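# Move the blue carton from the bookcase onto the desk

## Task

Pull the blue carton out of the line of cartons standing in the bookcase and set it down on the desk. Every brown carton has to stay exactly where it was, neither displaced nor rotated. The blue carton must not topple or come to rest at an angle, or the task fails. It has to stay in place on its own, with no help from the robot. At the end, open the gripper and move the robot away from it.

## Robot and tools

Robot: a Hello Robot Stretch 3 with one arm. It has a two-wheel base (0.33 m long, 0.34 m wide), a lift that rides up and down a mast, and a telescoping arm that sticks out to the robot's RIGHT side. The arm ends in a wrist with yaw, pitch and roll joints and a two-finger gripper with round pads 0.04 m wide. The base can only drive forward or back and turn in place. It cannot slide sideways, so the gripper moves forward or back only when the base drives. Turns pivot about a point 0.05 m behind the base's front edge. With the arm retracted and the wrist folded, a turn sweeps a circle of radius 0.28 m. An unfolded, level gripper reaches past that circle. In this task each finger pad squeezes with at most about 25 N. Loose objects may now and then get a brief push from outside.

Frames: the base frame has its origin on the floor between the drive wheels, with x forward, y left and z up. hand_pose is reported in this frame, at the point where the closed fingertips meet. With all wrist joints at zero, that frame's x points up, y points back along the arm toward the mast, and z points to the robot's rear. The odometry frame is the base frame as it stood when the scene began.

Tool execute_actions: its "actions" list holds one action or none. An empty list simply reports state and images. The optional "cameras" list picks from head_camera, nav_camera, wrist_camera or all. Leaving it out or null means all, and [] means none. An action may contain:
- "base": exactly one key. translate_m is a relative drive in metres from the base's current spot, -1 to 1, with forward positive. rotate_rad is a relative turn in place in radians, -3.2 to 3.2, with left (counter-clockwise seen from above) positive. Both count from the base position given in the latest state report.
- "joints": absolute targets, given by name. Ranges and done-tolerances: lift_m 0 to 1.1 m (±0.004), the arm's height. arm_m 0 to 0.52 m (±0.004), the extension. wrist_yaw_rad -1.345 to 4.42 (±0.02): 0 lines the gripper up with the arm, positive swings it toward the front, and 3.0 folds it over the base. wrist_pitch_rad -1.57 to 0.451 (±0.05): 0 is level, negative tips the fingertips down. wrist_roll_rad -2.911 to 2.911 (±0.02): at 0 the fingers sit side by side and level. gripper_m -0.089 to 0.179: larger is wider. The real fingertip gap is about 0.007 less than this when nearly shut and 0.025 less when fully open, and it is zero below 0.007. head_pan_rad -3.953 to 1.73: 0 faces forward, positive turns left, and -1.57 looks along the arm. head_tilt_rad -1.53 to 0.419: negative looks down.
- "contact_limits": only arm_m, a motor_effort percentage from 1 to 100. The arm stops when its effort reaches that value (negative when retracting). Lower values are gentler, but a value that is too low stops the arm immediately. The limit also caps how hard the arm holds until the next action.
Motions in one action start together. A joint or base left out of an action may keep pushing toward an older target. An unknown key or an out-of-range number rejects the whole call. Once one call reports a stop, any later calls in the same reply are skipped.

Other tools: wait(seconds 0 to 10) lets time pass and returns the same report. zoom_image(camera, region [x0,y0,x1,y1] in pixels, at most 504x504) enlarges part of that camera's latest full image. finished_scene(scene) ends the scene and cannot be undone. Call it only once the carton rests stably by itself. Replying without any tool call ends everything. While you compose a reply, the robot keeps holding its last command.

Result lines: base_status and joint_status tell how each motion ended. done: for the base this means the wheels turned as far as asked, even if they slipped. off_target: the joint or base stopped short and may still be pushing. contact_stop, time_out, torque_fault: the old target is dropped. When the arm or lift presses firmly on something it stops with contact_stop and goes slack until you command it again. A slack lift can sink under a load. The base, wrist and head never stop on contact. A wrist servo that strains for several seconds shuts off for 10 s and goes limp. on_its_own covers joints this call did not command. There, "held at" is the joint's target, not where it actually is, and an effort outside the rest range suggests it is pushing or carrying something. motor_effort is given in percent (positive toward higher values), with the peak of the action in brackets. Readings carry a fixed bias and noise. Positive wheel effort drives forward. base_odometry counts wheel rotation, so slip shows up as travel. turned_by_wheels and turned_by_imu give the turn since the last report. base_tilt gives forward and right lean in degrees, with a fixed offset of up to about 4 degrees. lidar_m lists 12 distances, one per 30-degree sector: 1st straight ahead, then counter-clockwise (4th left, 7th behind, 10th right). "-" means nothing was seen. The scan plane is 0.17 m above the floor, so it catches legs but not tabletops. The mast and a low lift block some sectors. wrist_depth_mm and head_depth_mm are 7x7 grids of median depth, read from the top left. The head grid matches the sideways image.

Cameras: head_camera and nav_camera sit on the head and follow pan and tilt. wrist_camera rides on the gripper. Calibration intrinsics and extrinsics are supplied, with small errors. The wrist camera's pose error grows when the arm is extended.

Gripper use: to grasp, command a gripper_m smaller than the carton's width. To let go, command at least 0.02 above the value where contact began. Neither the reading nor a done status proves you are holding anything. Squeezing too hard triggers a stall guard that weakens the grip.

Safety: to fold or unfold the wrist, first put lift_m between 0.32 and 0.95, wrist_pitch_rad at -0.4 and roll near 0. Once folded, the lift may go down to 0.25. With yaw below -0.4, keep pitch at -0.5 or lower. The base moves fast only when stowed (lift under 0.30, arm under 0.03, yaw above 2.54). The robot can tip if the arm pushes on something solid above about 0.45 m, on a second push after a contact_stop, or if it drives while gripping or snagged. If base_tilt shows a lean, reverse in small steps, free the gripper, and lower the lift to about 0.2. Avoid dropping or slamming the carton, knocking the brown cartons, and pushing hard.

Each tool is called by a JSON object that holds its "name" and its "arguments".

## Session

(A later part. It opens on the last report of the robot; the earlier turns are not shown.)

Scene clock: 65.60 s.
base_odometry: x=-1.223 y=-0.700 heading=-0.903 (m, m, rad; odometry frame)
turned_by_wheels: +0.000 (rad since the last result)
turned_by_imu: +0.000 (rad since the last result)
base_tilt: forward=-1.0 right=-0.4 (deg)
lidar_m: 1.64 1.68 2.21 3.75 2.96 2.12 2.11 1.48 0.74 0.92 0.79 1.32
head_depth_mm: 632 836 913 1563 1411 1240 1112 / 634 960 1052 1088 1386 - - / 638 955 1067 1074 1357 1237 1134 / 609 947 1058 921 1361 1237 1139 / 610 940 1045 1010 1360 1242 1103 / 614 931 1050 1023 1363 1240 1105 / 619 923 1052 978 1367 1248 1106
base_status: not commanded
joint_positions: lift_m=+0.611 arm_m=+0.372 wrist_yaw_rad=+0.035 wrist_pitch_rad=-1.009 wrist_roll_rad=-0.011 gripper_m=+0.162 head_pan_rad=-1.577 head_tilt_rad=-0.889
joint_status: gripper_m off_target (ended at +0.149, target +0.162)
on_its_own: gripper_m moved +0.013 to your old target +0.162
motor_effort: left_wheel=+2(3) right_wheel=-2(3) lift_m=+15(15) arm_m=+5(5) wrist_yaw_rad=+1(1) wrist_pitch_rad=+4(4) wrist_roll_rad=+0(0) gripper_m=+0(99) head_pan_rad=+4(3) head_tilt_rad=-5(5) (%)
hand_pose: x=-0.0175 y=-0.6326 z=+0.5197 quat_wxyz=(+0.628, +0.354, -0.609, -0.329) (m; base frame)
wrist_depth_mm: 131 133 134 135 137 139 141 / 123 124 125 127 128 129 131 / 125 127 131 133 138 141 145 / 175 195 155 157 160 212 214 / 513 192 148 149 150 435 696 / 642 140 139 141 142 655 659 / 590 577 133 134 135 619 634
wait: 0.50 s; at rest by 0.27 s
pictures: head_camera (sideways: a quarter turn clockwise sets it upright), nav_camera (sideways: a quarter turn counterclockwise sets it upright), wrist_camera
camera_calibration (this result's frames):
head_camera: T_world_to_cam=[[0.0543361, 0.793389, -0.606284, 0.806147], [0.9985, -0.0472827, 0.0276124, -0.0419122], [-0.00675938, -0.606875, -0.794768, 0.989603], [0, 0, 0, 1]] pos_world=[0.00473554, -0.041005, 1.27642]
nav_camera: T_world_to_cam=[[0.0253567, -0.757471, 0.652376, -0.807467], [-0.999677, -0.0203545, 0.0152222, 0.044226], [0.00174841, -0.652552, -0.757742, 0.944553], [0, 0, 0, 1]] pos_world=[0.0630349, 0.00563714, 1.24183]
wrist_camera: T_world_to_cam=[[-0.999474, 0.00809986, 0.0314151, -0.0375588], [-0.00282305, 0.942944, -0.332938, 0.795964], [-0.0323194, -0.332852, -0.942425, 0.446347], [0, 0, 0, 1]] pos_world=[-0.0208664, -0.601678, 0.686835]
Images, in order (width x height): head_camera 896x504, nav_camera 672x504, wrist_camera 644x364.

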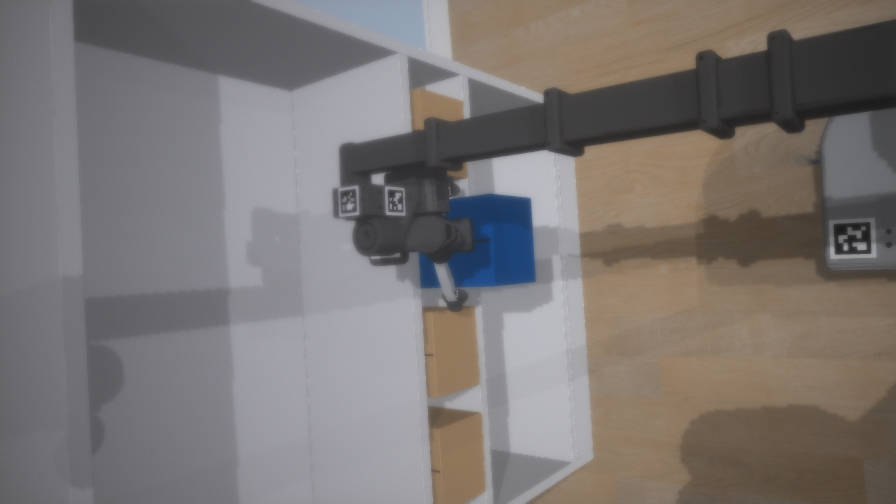

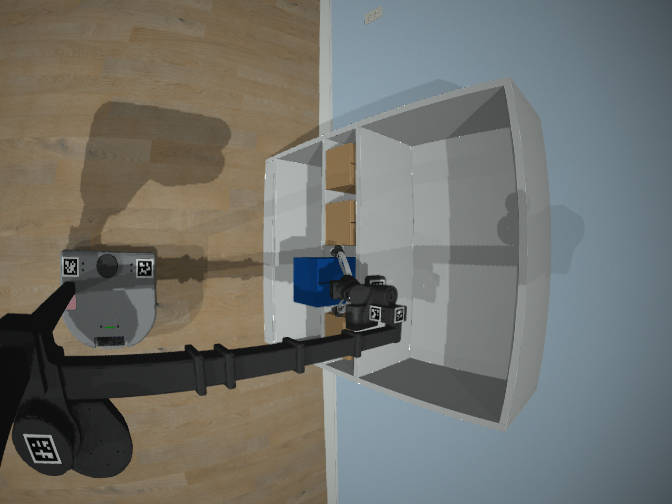

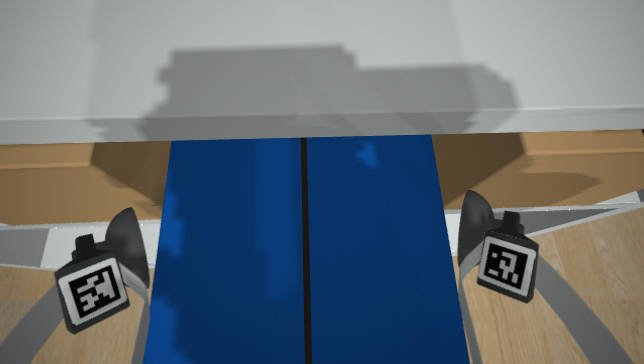

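{"name": "execute_actions", "arguments": {"actions": [{"joints":{"arm_m":0.4},"contact_limits":{"arm_m":12}}], "cameras": []}}

{"name": "execute_actions", "arguments": {"actions": [{"joints":{"gripper_m":0.088}}], "cameras": []}}

{"name": "execute_actions", "arguments": {"actions": [{"joints":{"arm_m":0.37}}], "cameras": []}}

{"name": "execute_actions", "arguments": {"actions": [{"joints":{"arm_m":0.27,"lift_m":0.618}}], "cameras": ["wrist_camera","head_camera"]}}

Scene clock: 67.13 s.
base_odometry: x=-1.223 y=-0.700 heading=-0.903 (m, m, rad; odometry frame)
turned_by_wheels: +0.000 (rad since the last result)
turned_by_imu: +0.000 (rad since the last result)
base_tilt: forward=-1.0 right=-0.4 (deg)
lidar_m: 1.64 1.68 2.20 3.75 2.96 2.12 2.12 1.48 0.74 0.92 0.79 1.32
head_depth_mm: 632 837 917 1557 1413 1233 1114 / 635 962 1050 1085 1415 - - / 637 954 1087 1073 1363 1235 1137 / 609 945 1069 926 1360 1240 1135 / 610 938 1048 1012 1364 1239 1105 / 614 929 1049 1024 1358 1243 1107 / 618 925 1053 979 1365 1243 1107
base_status: not commanded
joint_positions: lift_m=+0.611 arm_m=+0.400 wrist_yaw_rad=+0.035 wrist_pitch_rad=-1.009 wrist_roll_rad=-0.011 gripper_m=+0.162 head_pan_rad=-1.577 head_tilt_rad=-0.889
joint_status: all done
motor_effort: left_wheel=+2(3) right_wheel=-2(2) lift_m=+15(15) arm_m=+5(6) wrist_yaw_rad=+0(0) wrist_pitch_rad=+4(4) wrist_roll_rad=+0(0) gripper_m=+0(0) head_pan_rad=+4(3) head_tilt_rad=-5(5) (%)
contact_limits: arm_m 12 (drawing in: default 29, maximum 48; extending or still: default 39, maximum 65)
hand_pose: x=-0.0175 y=-0.6606 z=+0.5197 quat_wxyz=(+0.628, +0.354, -0.609, -0.329) (m; base frame)
wrist_depth_mm: 131 133 134 136 137 138 140 / 124 124 126 127 128 129 131 / 116 117 118 119 120 121 123 / 111 113 114 115 117 119 125 / 169 156 147 148 150 201 251 / 560 140 139 140 141 636 672 / 588 587 133 133 135 624 625
pictures: none
No camera images: the call's "cameras" was empty. Leave "cameras" out to get every camera's image.

Scene clock: 68.37 s.
base_odometry: x=-1.223 y=-0.700 heading=-0.903 (m, m, rad; odometry frame)
turned_by_wheels: +0.000 (rad since the last result)
turned_by_imu: +0.000 (rad since the last result)
base_tilt: forward=-1.0 right=-0.4 (deg)
lidar_m: 1.64 1.68 2.21 3.75 2.97 2.12 2.11 1.48 0.74 0.92 0.78 1.32
head_depth_mm: 632 838 914 1556 1403 1233 1115 / 634 963 1049 1088 1410 - - / 636 956 1087 1072 1360 1238 1134 / 610 945 1071 928 1355 1244 1137 / 610 936 1046 1012 1367 1242 1105 / 614 932 1050 1026 1366 1239 1102 / 619 924 1047 978 1366 1246 1107
base_status: not commanded
joint_positions: lift_m=+0.611 arm_m=+0.400 wrist_yaw_rad=+0.035 wrist_pitch_rad=-1.009 wrist_roll_rad=-0.011 gripper_m=+0.124 head_pan_rad=-1.577 head_tilt_rad=-0.889
joint_status: gripper_m off_target (ended at +0.124, target +0.088)
motor_effort: left_wheel=+3(2) right_wheel=-3(2) lift_m=+15(15) arm_m=+5(5) wrist_yaw_rad=+0(1) wrist_pitch_rad=+4(4) wrist_roll_rad=+0(0) gripper_m=-99(100) head_pan_rad=+3(4) head_tilt_rad=-6(5) (%)
hand_pose: x=-0.0175 y=-0.6606 z=+0.5197 quat_wxyz=(+0.628, +0.354, -0.609, -0.329) (m; base frame)
wrist_depth_mm: 131 133 133 136 137 139 140 / 123 124 125 127 128 130 131 / 116 117 118 119 120 122 122 / 111 113 113 115 116 120 125 / 170 149 147 148 149 219 251 / 577 139 140 140 142 643 663 / 598 599 133 133 134 630 633
pictures: none
No camera images: the call's "cameras" was empty. Leave "cameras" out to get every camera's image.

Scene clock: 69.57 s.
base_odometry: x=-1.223 y=-0.700 heading=-0.903 (m, m, rad; odometry frame)
turned_by_wheels: +0.000 (rad since the last result)
turned_by_imu: +0.000 (rad since the last result)
base_tilt: forward=-1.0 right=-0.4 (deg)
lidar_m: 1.64 1.68 2.21 3.75 2.96 2.12 2.11 1.49 0.74 0.92 0.79 1.32
head_depth_mm: 631 836 915 1560 1414 1228 1108 / 635 959 1050 1090 1376 - - / 637 954 1066 1071 1356 1238 1137 / 609 945 1060 909 1335 1242 1135 / 611 940 1044 1012 1364 1242 1102 / 614 930 1047 1022 1366 1244 1105 / 619 923 1049 978 1366 1243 1108
base_status: not commanded
joint_positions: lift_m=+0.611 arm_m=+0.370 wrist_yaw_rad=+0.035 wrist_pitch_rad=-1.009 wrist_roll_rad=-0.011 gripper_m=+0.098 head_pan_rad=-1.577 head_tilt_rad=-0.889
joint_status: all done
on_its_own: gripper_m moved -0.026 toward your old target +0.088
motor_effort: left_wheel=+2(3) right_wheel=-3(3) lift_m=+15(15) arm_m=-6(6) wrist_yaw_rad=+1(0) wrist_pitch_rad=+4(4) wrist_roll_rad=+0(0) gripper_m=-99(100) head_pan_rad=+3(4) head_tilt_rad=-5(5) (%)
hand_pose: x=-0.0175 y=-0.6314 z=+0.5197 quat_wxyz=(+0.628, +0.354, -0.609, -0.329) (m; base frame)
wrist_depth_mm: 131 132 134 135 137 138 140 / 123 124 125 126 128 130 131 / 128 130 133 136 140 167 168 / 179 200 154 155 156 215 219 / 533 148 145 147 147 448 689 / 612 137 139 139 140 640 649 / 587 605 131 132 134 626 634
pictures: none
No camera images: the call's "cameras" was empty. Leave "cameras" out to get every camera's image.

Scene clock: 71.53 s.
base_odometry: x=-1.223 y=-0.700 heading=-0.903 (m, m, rad; odometry frame)
turned_by_wheels: +0.000 (rad since the last result)
turned_by_imu: +0.000 (rad since the last result)
base_tilt: forward=-1.0 right=-0.4 (deg)
lidar_m: 1.64 1.68 2.22 3.76 2.96 2.12 2.11 1.48 0.74 0.92 0.79 1.32
head_depth_mm: 632 836 914 1556 1411 1256 1115 / 635 962 1048 1039 1408 - - / 637 953 1061 - 1343 1236 1135 / 609 946 1050 942 856 1240 1138 / 611 938 1046 1025 1364 1243 1105 / 614 932 1048 1021 1364 1248 1104 / 618 922 1051 979 1365 1248 1111
base_status: not commanded
joint_positions: lift_m=+0.617 arm_m=+0.270 wrist_yaw_rad=+0.035 wrist_pitch_rad=-1.009 wrist_roll_rad=-0.011 gripper_m=+0.093 head_pan_rad=-1.577 head_tilt_rad=-0.889
joint_status: all done
on_its_own: gripper_m is held at +0.094, not at your +0.088, by its stall guard, which is still easing
motor_effort: left_wheel=+2(3) right_wheel=-4(3) lift_m=+52(56) arm_m=-6(5) wrist_yaw_rad=+0(0) wrist_pitch_rad=+4(4) wrist_roll_rad=+0(0) gripper_m=-13(100) head_pan_rad=+4(3) head_tilt_rad=-5(5) (%)
hand_pose: x=-0.0175 y=-0.5314 z=+0.5263 quat_wxyz=(+0.628, +0.354, -0.609, -0.329) (m; base frame)
wrist_depth_mm: 200 217 188 191 247 217 219 / 245 251 175 177 183 268 285 / 522 637 163 166 168 416 782 / 590 595 154 155 157 736 733 / 653 148 145 146 147 699 705 / 635 137 138 139 140 665 662 / 616 602 130 132 132 631 644
pictures: head_camera (sideways: a quarter turn clockwise sets it upright), wrist_camera
camera_calibration (this result's frames):
head_camera: T_world_to_cam=[[0.0543361, 0.793389, -0.606285, 0.806147], [0.9985, -0.0472827, 0.0276124, -0.0419122], [-0.00675938, -0.606875, -0.794768, 0.989603], [0, 0, 0, 1]] pos_world=[0.00473554, -0.041005, 1.27642]
wrist_camera: T_world_to_cam=[[-0.999473, 0.00809063, 0.0314235, -0.0385988], [-0.00282829, 0.943009, -0.332756, 0.702617], [-0.0323248, -0.332669, -0.942489, 0.48646], [0, 0, 0, 1]] pos_world=[-0.0208665, -0.500432, 0.693496]
Images, in order (width x height): head_camera 896x504, wrist_camera 644x364.

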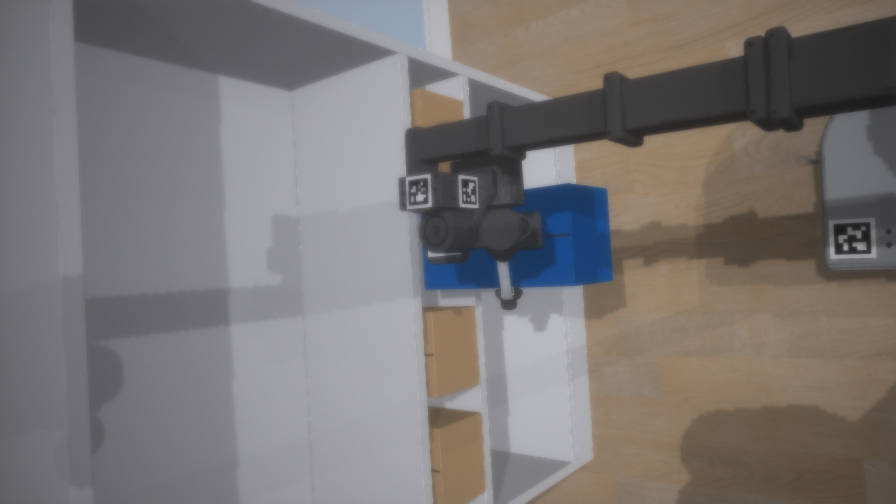

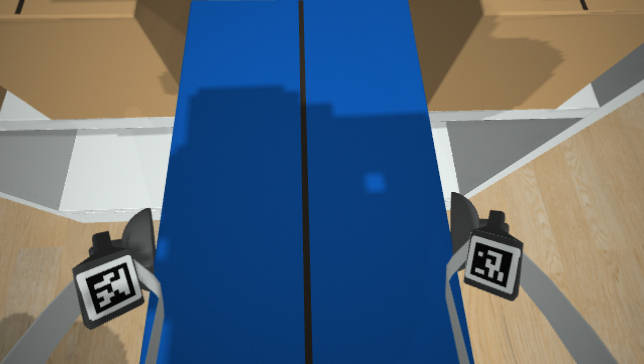

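{"name": "execute_actions", "arguments": {"actions": [{"joints":{"arm_m":0.1,"gripper_m":0.093,"head_pan_rad":1.3,"head_tilt_rad":-0.3}}]}}

Scene clock: 74.20 s.
base_odometry: x=-1.223 y=-0.700 heading=-0.903 (m, m, rad; odometry frame)
turned_by_wheels: +0.000 (rad since the last result)
turned_by_imu: +0.000 (rad since the last result)
base_tilt: forward=-1.0 right=-0.5 (deg)
lidar_m: 1.64 1.68 2.21 3.74 2.96 2.11 2.11 1.49 0.74 0.92 0.79 1.32
head_depth_mm: 2259 2352 2449 2584 2489 1826 1422 / 2649 2792 2964 3097 2523 1834 1429 / 3281 3473 3727 3757 2559 1838 1442 / 3548 3832 - - 2580 1843 1446 / 3463 3640 3892 3992 2583 1854 1453 / 3347 3533 3732 3913 2623 1868 1459 / 3220 3378 3543 3721 2638 1880 1465
base_status: not commanded
joint_positions: lift_m=+0.617 arm_m=+0.100 wrist_yaw_rad=+0.035 wrist_pitch_rad=-1.009 wrist_roll_rad=-0.011 gripper_m=+0.094 head_pan_rad=+1.293 head_tilt_rad=-0.310
joint_status: all done
motor_effort: left_wheel=+3(3) right_wheel=-3(3) lift_m=+52(52) arm_m=-6(5) wrist_yaw_rad=+0(1) wrist_pitch_rad=+4(4) wrist_roll_rad=+0(0) gripper_m=-62(96) head_pan_rad=+4(41) head_tilt_rad=+5(35) (%)
hand_pose: x=-0.0175 y=-0.3614 z=+0.5263 quat_wxyz=(+0.628, +0.355, -0.609, -0.329) (m; base frame)
wrist_depth_mm: 585 711 190 192 637 507 864 / 596 691 177 179 184 808 859 / 735 672 165 165 170 782 777 / 710 718 154 155 158 731 739 / 654 148 145 146 148 679 695 / 626 137 138 139 139 660 665 / 592 592 130 131 132 629 626
pictures: head_camera (sideways: a quarter turn clockwise sets it upright), nav_camera (sideways: a quarter turn counterclockwise sets it upright), wrist_camera
camera_calibration (this result's frames):
head_camera: T_world_to_cam=[[-0.138907, -0.306014, -0.941839, 1.24478], [-0.955077, 0.29281, 0.0457223, -0.0536008], [0.261788, 0.905879, -0.33294, 0.387152], [0, 0, 0, 1]] pos_world=[0.0203641, 0.0459016, 1.30373]
nav_camera: T_world_to_cam=[[0.0471994, 0.274276, 0.960492, -1.20936], [0.964921, -0.261132, 0.0271511, 0.0166953], [0.258262, 0.925518, -0.27698, 0.31749], [0, 0, 0, 1]] pos_world=[-0.0410242, 0.042215, 1.24906]
wrist_camera: T_world_to_cam=[[-0.999473, 0.00808833, 0.0314267, -0.0399772], [-0.00282908, 0.943034, -0.332684, 0.542259], [-0.0323273, -0.332597, -0.942515, 0.54305], [0, 0, 0, 1]] pos_world=[-0.0208667, -0.330429, 0.69349]
Images, in order (width x height): head_camera 896x504, nav_camera 672x504, wrist_camera 644x364.

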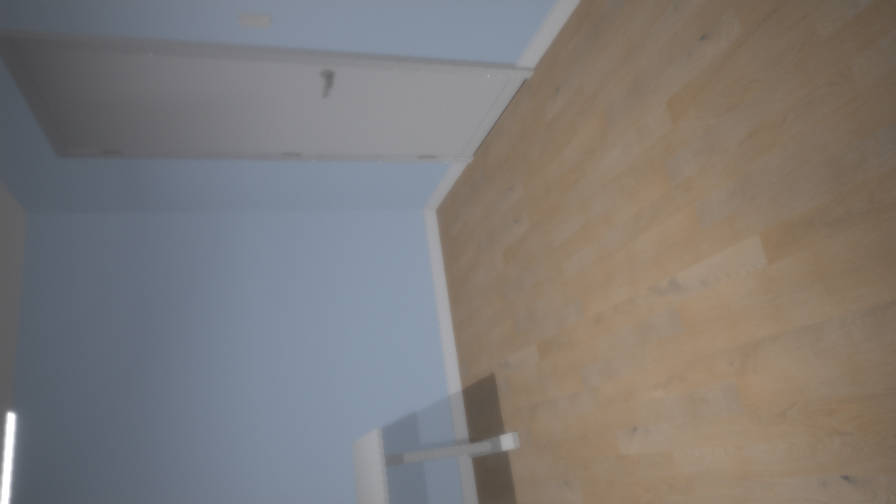

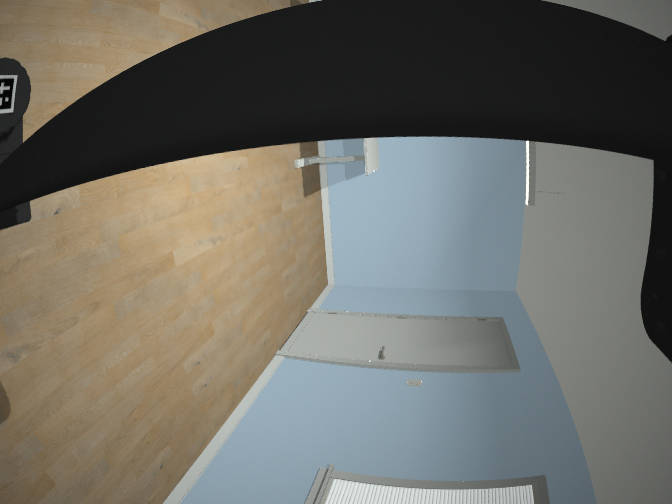

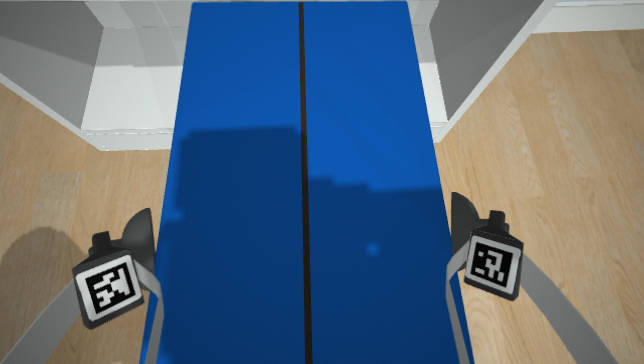

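{"name": "execute_actions", "arguments": {"actions": [{"base":{"rotate_rad":1.75},"joints":{"lift_m":0.97,"head_pan_rad":0,"head_tilt_rad":-0.6}}], "cameras": []}}

{"name": "execute_actions", "arguments": {"actions": [{"base":{"translate_m":1}}], "cameras": ["nav_camera"]}}

{"name": "execute_actions", "arguments": {"actions": [{"base":{"translate_m":1}}], "cameras": []}}

{"name": "execute_actions", "arguments": {"actions": [{"base":{"translate_m":0.52}}], "cameras": []}}

{"name": "execute_actions", "arguments": {"actions": [{"base":{"rotate_rad":1.42},"joints":{"head_pan_rad":-1.57,"head_tilt_rad":-0.8}}]}}

Scene clock: 78.87 s.
base_odometry: x=-1.223 y=-0.700 heading=+0.847 (m, m, rad; odometry frame)
turned_by_wheels: +1.750 (rad since the last result)
turned_by_imu: +1.751 (rad since the last result)
base_tilt: forward=-1.0 right=-0.4 (deg)
lidar_m: 3.49 2.50 2.11 2.11 1.25 0.74 0.92 0.79 1.60 1.64 1.77 2.66
head_depth_mm: 3157 3509 3243 2255 1745 1416 1195 / 3182 3542 3251 2272 1757 1423 1197 / 3249 3625 3224 2289 1756 1427 1197 / 3294 3637 3268 2295 1762 1432 1206 / 3309 3737 3315 2312 1768 1445 1208 / 3325 3577 3360 2316 1782 1446 1212 / 3382 3792 3387 2329 1782 1442 1214
base_status: done
joint_positions: lift_m=+0.969 arm_m=+0.100 wrist_yaw_rad=+0.035 wrist_pitch_rad=-1.009 wrist_roll_rad=-0.011 gripper_m=+0.094 head_pan_rad=+0.007 head_tilt_rad=-0.592
joint_status: all done
motor_effort: left_wheel=-3(9) right_wheel=+2(8) lift_m=+52(54) arm_m=-5(5) wrist_yaw_rad=+0(0) wrist_pitch_rad=+4(4) wrist_roll_rad=+0(0) gripper_m=-62(61) head_pan_rad=-4(40) head_tilt_rad=-4(25) (%)
hand_pose: x=-0.0175 y=-0.3613 z=+0.8783 quat_wxyz=(+0.628, +0.355, -0.609, -0.329) (m; base frame)
wrist_depth_mm: - - 190 191 - - - / - - 175 178 183 - - / - - 165 167 169 - - / - - 155 157 156 - - / - 148 145 147 148 - - / 939 137 137 139 139 984 881 / 892 884 130 131 133 940 831
pictures: none
No camera images: the call's "cameras" was empty. Leave "cameras" out to get every camera's image.

Scene clock: 89.83 s.
base_odometry: x=-0.561 y=+0.050 heading=+0.847 (m, m, rad; odometry frame)
turned_by_wheels: +0.000 (rad since the last result)
turned_by_imu: +0.001 (rad since the last result)
base_tilt: forward=-1.0 right=-0.5 (deg)
lidar_m: 2.34 2.14 1.63 1.63 2.16 1.65 1.66 2.12 1.78 1.76 1.90 2.81
head_depth_mm: 2313 2570 2862 2256 1746 1421 1193 / 2335 2479 2827 2271 1748 1421 1196 / 2361 2452 2921 2281 1760 1423 1200 / 2393 2497 2922 2298 1765 1440 1203 / 2415 2541 2993 2317 1767 1437 1205 / 2445 2570 2985 2326 1772 1441 1210 / 2473 2627 2968 2345 1775 1439 1212
base_status: done
joint_positions: lift_m=+0.969 arm_m=+0.100 wrist_yaw_rad=+0.035 wrist_pitch_rad=-1.009 wrist_roll_rad=-0.011 gripper_m=+0.094 head_pan_rad=+0.007 head_tilt_rad=-0.593
joint_status: not commanded
motor_effort: left_wheel=-3(5) right_wheel=+2(8) lift_m=+52(52) arm_m=-6(6) wrist_yaw_rad=+0(0) wrist_pitch_rad=+4(4) wrist_roll_rad=+0(0) gripper_m=-61(62) head_pan_rad=-4(3) head_tilt_rad=-4(4) (%)
hand_pose: x=-0.0175 y=-0.3613 z=+0.8783 quat_wxyz=(+0.628, +0.355, -0.609, -0.329) (m; base frame)
wrist_depth_mm: - - 191 191 - - - / - - 176 177 184 - - / - - 164 167 170 - - / - - 154 155 158 - - / - 149 145 147 147 - - / 947 136 138 138 139 955 - / 927 908 130 131 132 890 970
pictures: nav_camera (sideways: a quarter turn counterclockwise sets it upright)
camera_calibration (this result's frames):
nav_camera: T_world_to_cam=[[0.533389, 0.0336984, 0.845198, -1.06189], [0.027878, -0.999364, 0.0222517, 0.028799], [0.84541, 0.0116937, -0.533989, 0.648356], [0, 0, 0, 1]] pos_world=[0.0174709, 0.056983, 1.24308]
Images, in order (width x height): nav_camera 672x504.

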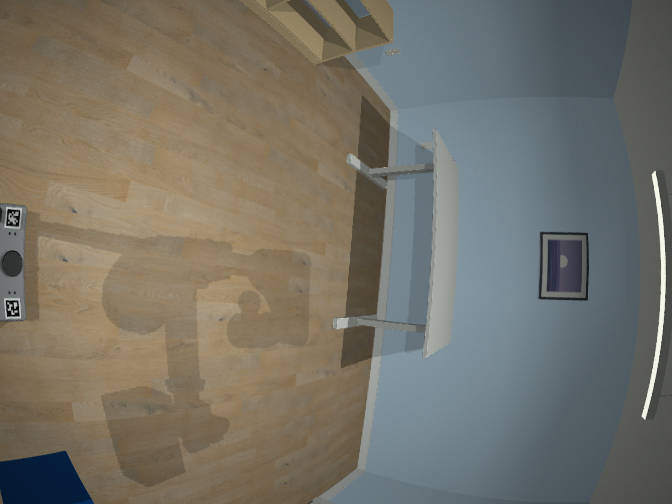

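Scene clock: 100.80 s.
base_odometry: x=+0.101 y=+0.799 heading=+0.847 (m, m, rad; odometry frame)
turned_by_wheels: +0.000 (rad since the last result)
turned_by_imu: +0.001 (rad since the last result)
base_tilt: forward=-0.9 right=-0.5 (deg)
lidar_m: 1.79 1.61 1.54 1.49 1.72 2.98 2.62 2.40 1.90 1.86 2.01 1.37
head_depth_mm: 1462 1626 1408 2046 1751 1420 1192 / 1483 1645 1414 1686 1703 1423 1198 / 1499 1670 1428 2109 1762 1426 1195 / 1511 1689 1438 2119 1772 1432 1205 / 1525 1715 1448 2118 1775 1441 1207 / 1546 1735 1456 2145 1782 1442 1212 / 1565 1748 1476 2165 1783 1447 1210
base_status: done
joint_positions: lift_m=+0.969 arm_m=+0.100 wrist_yaw_rad=+0.035 wrist_pitch_rad=-1.009 wrist_roll_rad=-0.011 gripper_m=+0.094 head_pan_rad=+0.007 head_tilt_rad=-0.593
joint_status: not commanded
motor_effort: left_wheel=-4(4) right_wheel=+2(8) lift_m=+52(52) arm_m=-6(6) wrist_yaw_rad=-1(0) wrist_pitch_rad=+4(4) wrist_roll_rad=+0(0) gripper_m=-62(62) head_pan_rad=-3(4) head_tilt_rad=-4(4) (%)
hand_pose: x=-0.0175 y=-0.3613 z=+0.8783 quat_wxyz=(+0.628, +0.355, -0.609, -0.329) (m; base frame)
wrist_depth_mm: - - 189 192 - - - / - - 176 178 186 - - / - - 165 166 169 - - / - - 155 155 157 - - / - 149 145 146 148 - - / 953 137 138 138 140 964 - / 905 895 130 131 132 925 950
pictures: none
No camera images: the call's "cameras" was empty. Leave "cameras" out to get every camera's image.

Scene clock: 106.97 s.
base_odometry: x=+0.446 y=+1.188 heading=+0.847 (m, m, rad; odometry frame)
turned_by_wheels: +0.000 (rad since the last result)
turned_by_imu: +0.000 (rad since the last result)
base_tilt: forward=-1.0 right=-0.4 (deg)
lidar_m: 1.28 1.19 1.84 1.42 1.58 2.96 3.13 2.49 1.93 1.92 1.64 0.89
head_depth_mm: 1031 1145 1256 992 767 1308 1166 / 1040 1158 1265 996 771 1388 1197 / 1052 1171 1277 1005 774 1388 1202 / 1061 1192 1294 1010 776 1395 1205 / 1075 1202 1315 1014 780 1403 1204 / 1087 1218 1329 1020 782 1397 1209 / 1099 1226 1346 1027 788 1445 1218
base_status: done
joint_positions: lift_m=+0.969 arm_m=+0.100 wrist_yaw_rad=+0.035 wrist_pitch_rad=-1.009 wrist_roll_rad=-0.011 gripper_m=+0.094 head_pan_rad=+0.007 head_tilt_rad=-0.593
joint_status: not commanded
motor_effort: left_wheel=-3(6) right_wheel=+2(6) lift_m=+52(52) arm_m=-5(5) wrist_yaw_rad=+1(1) wrist_pitch_rad=+4(4) wrist_roll_rad=+0(0) gripper_m=-61(63) head_pan_rad=-3(4) head_tilt_rad=-3(4) (%)
hand_pose: x=-0.0175 y=-0.3613 z=+0.8783 quat_wxyz=(+0.628, +0.355, -0.609, -0.329) (m; base frame)
wrist_depth_mm: - - 190 191 - - - / - - 176 177 184 - - / - - 164 165 170 - - / - - 155 156 157 - - / - 149 146 146 148 - - / 908 136 137 139 139 957 - / 899 903 130 132 132 923 935
pictures: none
No camera images: the call's "cameras" was empty. Leave "cameras" out to get every camera's image.

Scene clock: 110.20 s.
base_odometry: x=+0.446 y=+1.188 heading=+2.267 (m, m, rad; odometry frame)
turned_by_wheels: +1.420 (rad since the last result)
turned_by_imu: +1.421 (rad since the last result)
base_tilt: forward=-1.0 right=-0.5 (deg)
lidar_m: 1.42 1.58 2.49 3.14 2.85 2.04 1.92 1.89 0.90 1.28 1.32 1.18
head_depth_mm: 1115 1222 - - 1493 1277 1113 / 1108 1205 - - 1385 1252 1117 / 1106 1241 - - 433 1209 1122 / 1100 1213 1019 557 435 490 1125 / 1093 1205 988 789 1440 1264 1129 / 1084 1213 989 792 1472 1289 1128 / 1081 1212 996 795 1472 1298 1127
base_status: done
joint_positions: lift_m=+0.969 arm_m=+0.100 wrist_yaw_rad=+0.035 wrist_pitch_rad=-1.009 wrist_roll_rad=-0.011 gripper_m=+0.094 head_pan_rad=-1.563 head_tilt_rad=-0.790
joint_status: all done
motor_effort: left_wheel=-3(8) right_wheel=+2(7) lift_m=+52(52) arm_m=-6(6) wrist_yaw_rad=+1(1) wrist_pitch_rad=+4(4) wrist_roll_rad=+0(0) gripper_m=-63(62) head_pan_rad=-4(41) head_tilt_rad=-5(19) (%)
hand_pose: x=-0.0175 y=-0.3613 z=+0.8783 quat_wxyz=(+0.628, +0.355, -0.609, -0.329) (m; base frame)
wrist_depth_mm: 398 401 190 193 410 422 425 / 375 380 176 179 183 390 397 / 353 351 165 166 170 382 386 / - - 155 156 156 - - / - 148 145 147 147 - - / 962 137 137 138 139 987 - / 894 900 130 131 133 925 955
pictures: head_camera (sideways: a quarter turn clockwise sets it upright), nav_camera (sideways: a quarter turn counterclockwise sets it upright), wrist_camera
camera_calibration (this result's frames):
head_camera: T_world_to_cam=[[0.0439151, 0.730188, -0.681833, 0.90465], [0.999033, -0.0306101, 0.0315642, -0.0470641], [0.00217685, -0.68256, -0.730826, 0.906401], [0, 0, 0, 1]] pos_world=[0.00531766, -0.0433323, 1.28073]
nav_camera: T_world_to_cam=[[0.035242, -0.688795, 0.724099, -0.90099], [-0.999315, -0.0324674, 0.0177524, 0.0409276], [0.0112819, -0.724228, -0.689468, 0.855702], [0, 0, 0, 1]] pos_world=[0.0629984, 0.000454761, 1.24166]
wrist_camera: T_world_to_cam=[[-0.999473, 0.00806532, 0.0314416, -0.0510606], [-0.00285531, 0.943038, -0.332672, 0.659347], [-0.0323337, -0.332586, -0.942518, 0.874814], [0, 0, 0, 1]] pos_world=[-0.020865, -0.330427, 1.04548]
Images, in order (width x height): head_camera 896x504, nav_camera 672x504, wrist_camera 644x364.

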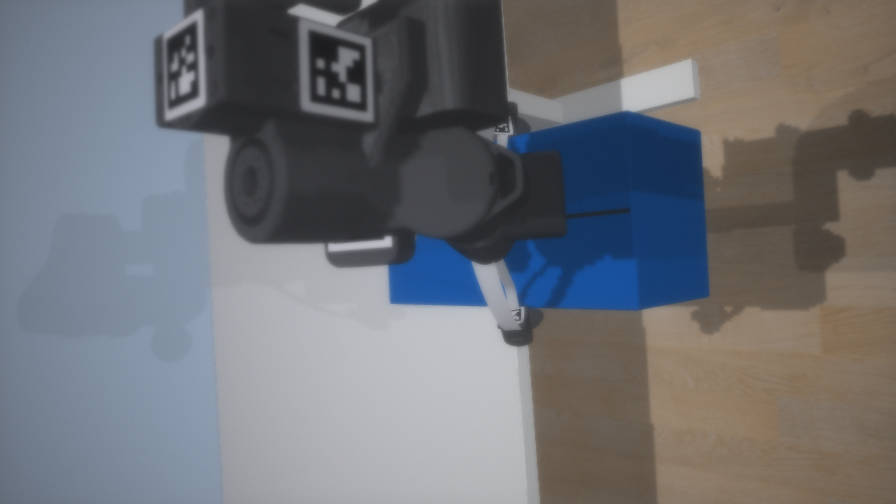

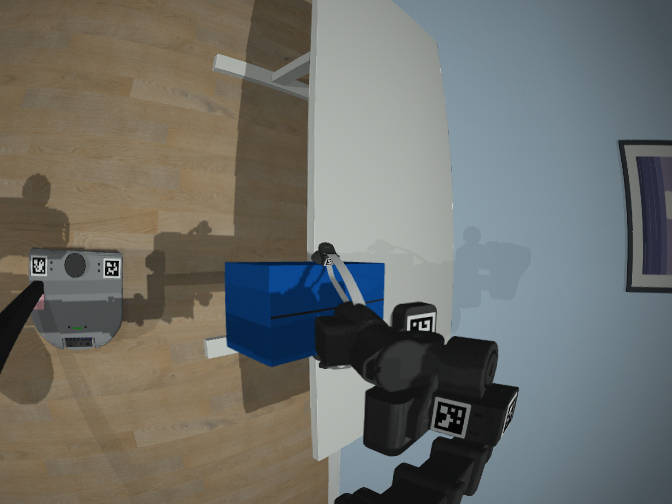

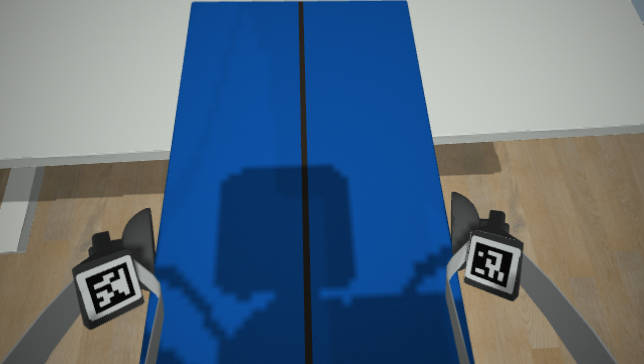

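{"name": "execute_actions", "arguments": {"actions": [{"joints":{"arm_m":0.46,"lift_m":0.93}}], "cameras": []}}

{"name": "execute_actions", "arguments": {"actions": [{"joints":{"lift_m":0.908}}], "cameras": ["nav_camera"]}}

Scene clock: 114.27 s.
base_odometry: x=+0.446 y=+1.188 heading=+2.267 (m, m, rad; odometry frame)
turned_by_wheels: +0.000 (rad since the last result)
turned_by_imu: +0.000 (rad since the last result)
base_tilt: forward=-0.9 right=-0.4 (deg)
lidar_m: 1.42 1.58 2.49 3.13 2.84 2.03 1.93 1.89 0.89 1.28 1.32 1.19
head_depth_mm: 1116 - - 759 1489 1273 1117 / 1070 1193 974 781 1447 1281 1115 / 1061 1189 813 762 1501 1285 1120 / 1079 1212 735 756 1474 1288 1121 / 1091 1204 985 787 1469 1283 1125 / 1087 1205 990 793 1478 1290 1129 / 1080 1214 994 794 1475 1294 1128
base_status: not commanded
joint_positions: lift_m=+0.931 arm_m=+0.460 wrist_yaw_rad=+0.035 wrist_pitch_rad=-1.010 wrist_roll_rad=-0.011 gripper_m=+0.094 head_pan_rad=-1.563 head_tilt_rad=-0.790
joint_status: all done
motor_effort: left_wheel=-3(3) right_wheel=+2(2) lift_m=+16(49) arm_m=+5(6) wrist_yaw_rad=+1(1) wrist_pitch_rad=+4(4) wrist_roll_rad=+0(0) gripper_m=-62(62) head_pan_rad=-3(4) head_tilt_rad=-5(5) (%)
hand_pose: x=-0.0175 y=-0.7205 z=+0.8396 quat_wxyz=(+0.628, +0.355, -0.609, -0.330) (m; base frame)
wrist_depth_mm: 348 352 188 192 357 367 373 / 327 333 177 177 185 347 354 / 311 308 164 166 169 326 327 / 291 293 155 156 157 305 310 / 276 148 145 146 148 290 292 / 265 137 138 139 139 269 276 / 250 248 130 131 132 262 264
pictures: none
No camera images: the call's "cameras" was empty. Leave "cameras" out to get every camera's image.

Scene clock: 115.20 s.
base_odometry: x=+0.446 y=+1.188 heading=+2.267 (m, m, rad; odometry frame)
turned_by_wheels: +0.000 (rad since the last result)
turned_by_imu: +0.000 (rad since the last result)
base_tilt: forward=-0.9 right=-0.4 (deg)
lidar_m: 1.43 1.57 2.50 3.14 2.85 2.03 1.92 1.89 0.90 1.28 1.33 1.19
head_depth_mm: 1118 1241 - 771 1481 1278 1117 / 1087 - 944 783 1451 1277 1117 / 1063 1185 884 761 1506 1282 1120 / 1081 1217 751 757 1469 1285 1122 / 1095 1211 990 790 1476 1286 1127 / 1085 1209 991 790 1473 1290 1122 / 1083 1215 995 794 1474 1301 1131
base_status: not commanded
joint_positions: lift_m=+0.909 arm_m=+0.460 wrist_yaw_rad=+0.035 wrist_pitch_rad=-1.010 wrist_roll_rad=-0.011 gripper_m=+0.094 head_pan_rad=-1.563 head_tilt_rad=-0.790
joint_status: all done
motor_effort: left_wheel=-3(3) right_wheel=+3(2) lift_m=+15(17) arm_m=+5(5) wrist_yaw_rad=+0(0) wrist_pitch_rad=+4(4) wrist_roll_rad=+0(0) gripper_m=-61(62) head_pan_rad=-3(3) head_tilt_rad=-5(5) (%)
hand_pose: x=-0.0175 y=-0.7205 z=+0.8176 quat_wxyz=(+0.628, +0.355, -0.609, -0.330) (m; base frame)
wrist_depth_mm: 325 322 183 186 194 338 349 / 303 305 172 174 180 319 322 / 284 286 161 164 167 301 302 / 272 273 153 155 155 285 286 / 257 147 144 145 147 268 273 / 245 136 138 139 139 249 256 / 230 230 131 132 133 242 243
pictures: nav_camera (sideways: a quarter turn counterclockwise sets it upright)
camera_calibration (this result's frames):
nav_camera: T_world_to_cam=[[0.0351154, -0.68892, 0.723986, -0.900843], [-0.999321, -0.0322853, 0.0177484, 0.0409329], [0.0111469, -0.724118, -0.689586, 0.855857], [0, 0, 0, 1]] pos_world=[0.0629984, 0.000454074, 1.24166]
Images, in order (width x height): nav_camera 672x504.

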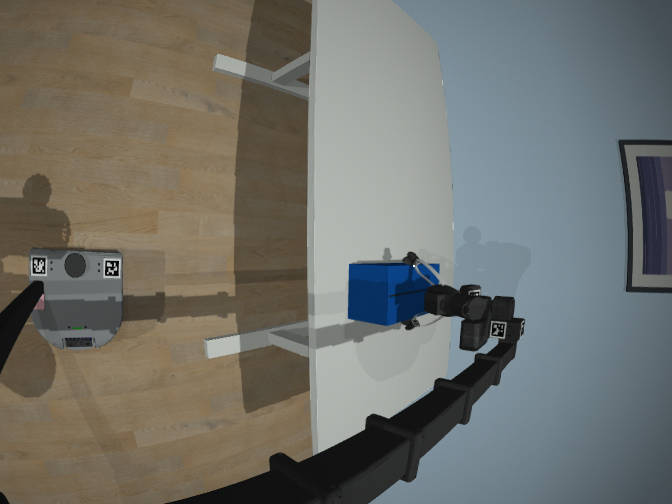

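Far end touched down; finish.

{"name": "execute_actions", "arguments": {"actions": [{"joints":{"lift_m":0.903}}], "cameras": []}}

{"name": "execute_actions", "arguments": {"actions": [{"joints":{"gripper_m":0.175}}], "cameras": []}}

{"name": "wait", "arguments": {"seconds": 0.8}}

{"name": "execute_actions", "arguments": {"actions": [{"joints":{"lift_m":0.97,"arm_m":0.08}}], "cameras": ["nav_camera","wrist_camera"]}}

Scene clock: 116.30 s.
base_odometry: x=+0.446 y=+1.188 heading=+2.267 (m, m, rad; odometry frame)
turned_by_wheels: +0.000 (rad since the last result)
turned_by_imu: +0.000 (rad since the last result)
base_tilt: forward=-1.0 right=-0.4 (deg)
lidar_m: 1.42 1.57 2.49 3.13 2.86 2.03 1.92 1.89 0.89 1.28 1.32 1.19
head_depth_mm: 1120 1255 - 759 1473 1278 1112 / 1094 - 942 782 1445 1277 1118 / 1073 - 858 762 1496 1282 1121 / 1090 1218 753 761 1506 1283 1118 / 1091 1208 988 789 1475 1290 1124 / 1087 1208 992 791 1477 1289 1129 / 1081 1215 999 795 1471 1298 1130
base_status: not commanded
joint_positions: lift_m=+0.904 arm_m=+0.460 wrist_yaw_rad=+0.035 wrist_pitch_rad=-1.006 wrist_roll_rad=-0.011 gripper_m=+0.094 head_pan_rad=-1.563 head_tilt_rad=-0.790
joint_status: lift_m contact_stop (moved -0.005 of -0.006)
on_its_own: lift_m is slack since a contact_stop, until your next command for it
motor_effort: left_wheel=-4(5) right_wheel=+4(4) lift_m=+33(35) arm_m=+5(5) wrist_yaw_rad=+0(0) wrist_pitch_rad=+3(4) wrist_roll_rad=+0(0) gripper_m=-58(63) head_pan_rad=-4(4) head_tilt_rad=-4(5) (%)
hand_pose: x=-0.0175 y=-0.7214 z=+0.8134 quat_wxyz=(+0.629, +0.353, -0.610, -0.328) (m; base frame)
wrist_depth_mm: 323 326 181 184 190 337 343 / 304 302 169 173 176 318 320 / 282 285 159 161 164 296 300 / 270 269 150 151 154 282 282 / 254 145 142 143 145 267 268 / 244 135 135 136 137 247 253 / 230 226 128 129 130 239 239
pictures: none
No camera images: the call's "cameras" was empty. Leave "cameras" out to get every camera's image.

not run: a stop came earlier in this reply.

not run: a stop came earlier in this reply.

not run: a stop came earlier in this reply.

{"name": "execute_actions", "arguments": {"actions": [{"joints":{"gripper_m":0.175,"lift_m":0.906}}], "cameras": []}}

{"name": "execute_actions", "arguments": {"actions": [{"joints":{"lift_m":0.94}}], "cameras": []}}

{"name": "execute_actions", "arguments": {"actions": [{"joints":{"lift_m":0.97,"arm_m":0.08}}], "cameras": ["nav_camera","wrist_camera"]}}

Scene clock: 117.97 s.
base_odometry: x=+0.446 y=+1.188 heading=+2.267 (m, m, rad; odometry frame)
turned_by_wheels: +0.000 (rad since the last result)
turned_by_imu: +0.000 (rad since the last result)
base_tilt: forward=-1.0 right=-0.4 (deg)
lidar_m: 1.42 1.57 2.49 3.12 2.84 2.03 1.92 1.89 0.89 1.28 1.32 1.19
head_depth_mm: 1118 1256 - 758 1464 1277 1113 / 1095 - 942 782 1448 1282 1121 / 1072 1186 881 763 1501 1282 1122 / 1087 1216 750 760 1471 1287 1121 / 1093 1208 987 789 1472 1293 1128 / 1087 1207 993 792 1466 1292 1130 / 1081 1211 995 795 1477 1296 1127
base_status: not commanded
joint_positions: lift_m=+0.906 arm_m=+0.460 wrist_yaw_rad=+0.035 wrist_pitch_rad=-1.008 wrist_roll_rad=-0.011 gripper_m=+0.155 head_pan_rad=-1.563 head_tilt_rad=-0.790
joint_status: gripper_m off_target (ended at +0.155, target +0.175); the others done
motor_effort: left_wheel=-4(5) right_wheel=+3(5) lift_m=+43(46) arm_m=+5(5) wrist_yaw_rad=+1(1) wrist_pitch_rad=+3(4) wrist_roll_rad=+0(0) gripper_m=+100(99) head_pan_rad=-4(3) head_tilt_rad=-5(5) (%)
hand_pose: x=-0.0175 y=-0.7209 z=+0.8148 quat_wxyz=(+0.629, +0.354, -0.609, -0.329) (m; base frame)
wrist_depth_mm: 323 323 182 183 190 341 342 / 301 304 170 170 175 317 321 / 286 286 160 161 164 297 302 / 268 266 150 151 153 285 285 / 254 145 142 144 144 268 267 / 245 135 135 136 137 248 255 / 228 225 129 130 130 237 243
pictures: none
No camera images: the call's "cameras" was empty. Leave "cameras" out to get every camera's image.

Scene clock: 119.07 s.
base_odometry: x=+0.446 y=+1.188 heading=+2.267 (m, m, rad; odometry frame)
turned_by_wheels: +0.000 (rad since the last result)
turned_by_imu: +0.000 (rad since the last result)
base_tilt: forward=-1.0 right=-0.4 (deg)
lidar_m: 1.42 1.57 2.51 3.13 2.85 2.04 1.92 1.88 0.89 1.28 1.32 1.19
head_depth_mm: 1119 - 908 760 1486 1277 1116 / 1065 1236 974 782 1454 1281 1119 / 1044 1242 835 764 1493 1285 1123 / 1078 1226 774 758 1466 1284 1129 / 1094 1211 984 791 1465 1294 1123 / 1089 1204 989 794 1476 1297 1130 / 1080 1215 992 796 1478 1296 1128
base_status: not commanded
joint_positions: lift_m=+0.939 arm_m=+0.460 wrist_yaw_rad=+0.035 wrist_pitch_rad=-1.008 wrist_roll_rad=-0.011 gripper_m=+0.175 head_pan_rad=-1.563 head_tilt_rad=-0.790
joint_status: all done
on_its_own: gripper_m moved +0.020 to your old target +0.175
motor_effort: left_wheel=-4(3) right_wheel=+4(3) lift_m=+51(51) arm_m=+6(5) wrist_yaw_rad=+0(0) wrist_pitch_rad=+3(3) wrist_roll_rad=+0(0) gripper_m=+1(99) head_pan_rad=-3(3) head_tilt_rad=-5(5) (%)
hand_pose: x=-0.0175 y=-0.7209 z=+0.8485 quat_wxyz=(+0.629, +0.354, -0.609, -0.329) (m; base frame)
wrist_depth_mm: 358 369 368 380 378 383 388 / 337 340 210 211 347 360 364 / 317 324 197 197 324 335 340 / 301 305 185 187 192 316 321 / 287 292 175 177 180 300 301 / - 273 166 167 172 280 285 / 256 259 159 160 161 269 272
pictures: none
No camera images: the call's "cameras" was empty. Leave "cameras" out to get every camera's image.

Scene clock: 123.07 s.
base_odometry: x=+0.446 y=+1.188 heading=+2.267 (m, m, rad; odometry frame)
turned_by_wheels: +0.000 (rad since the last result)
turned_by_imu: +0.000 (rad since the last result)
base_tilt: forward=-0.9 right=-0.4 (deg)
lidar_m: 1.42 1.58 2.49 3.13 2.84 2.03 1.92 1.89 0.89 1.28 1.32 1.18
head_depth_mm: 1116 1241 - - 1455 1273 1119 / 1110 1231 - - 1432 1278 1119 / 1105 1223 - - 1416 1284 1123 / 1099 1216 805 765 1471 1283 1119 / 1090 1206 988 789 1468 1290 1126 / 1087 1207 989 791 1473 1288 1122 / 1081 1211 997 794 1474 1301 1131
base_status: not commanded
joint_positions: lift_m=+0.969 arm_m=+0.080 wrist_yaw_rad=+0.035 wrist_pitch_rad=-1.008 wrist_roll_rad=-0.011 gripper_m=+0.175 head_pan_rad=-1.563 head_tilt_rad=-0.790
joint_status: all done
motor_effort: left_wheel=-3(4) right_wheel=+3(3) lift_m=+51(54) arm_m=-6(6) wrist_yaw_rad=+0(0) wrist_pitch_rad=+3(3) wrist_roll_rad=+0(0) gripper_m=+0(0) head_pan_rad=-3(3) head_tilt_rad=-5(5) (%)
hand_pose: x=-0.0175 y=-0.3417 z=+0.8785 quat_wxyz=(+0.629, +0.354, -0.609, -0.329) (m; base frame)
wrist_depth_mm: 398 400 399 366 418 425 428 / 378 383 382 384 385 402 399 / 359 367 370 371 392 - - / - - - - - - - / - - - - - - - / 952 918 968 952 - - - / 853 908 912 934 970 939 965
pictures: nav_camera (sideways: a quarter turn counterclockwise sets it upright), wrist_camera
camera_calibration (this result's frames):
nav_camera: T_world_to_cam=[[0.0351129, -0.688935, 0.723972, -0.900825], [-0.999321, -0.0322819, 0.0177479, 0.0409336], [0.0111441, -0.724104, -0.689601, 0.855876], [0, 0, 0, 1]] pos_world=[0.0629984, 0.000455063, 1.24166]
wrist_camera: T_world_to_cam=[[-0.999475, 0.0081144, 0.031377, -0.0511402], [-0.00283595, 0.942539, -0.334085, 0.641951], [-0.0322849, -0.333999, -0.94202, 0.880622], [0, 0, 0, 1]] pos_world=[-0.0208619, -0.310522, 1.04563]
Images, in order (width x height): nav_camera 672x504, wrist_camera 644x364.

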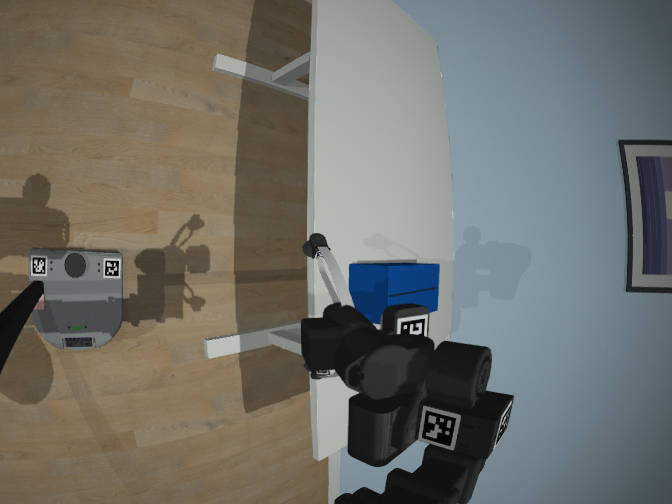

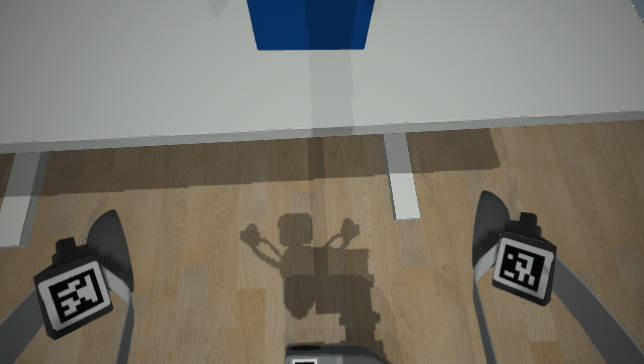

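{"name": "finished_scene", "arguments": {"scene": 2}}

The scene is finished: the task was done.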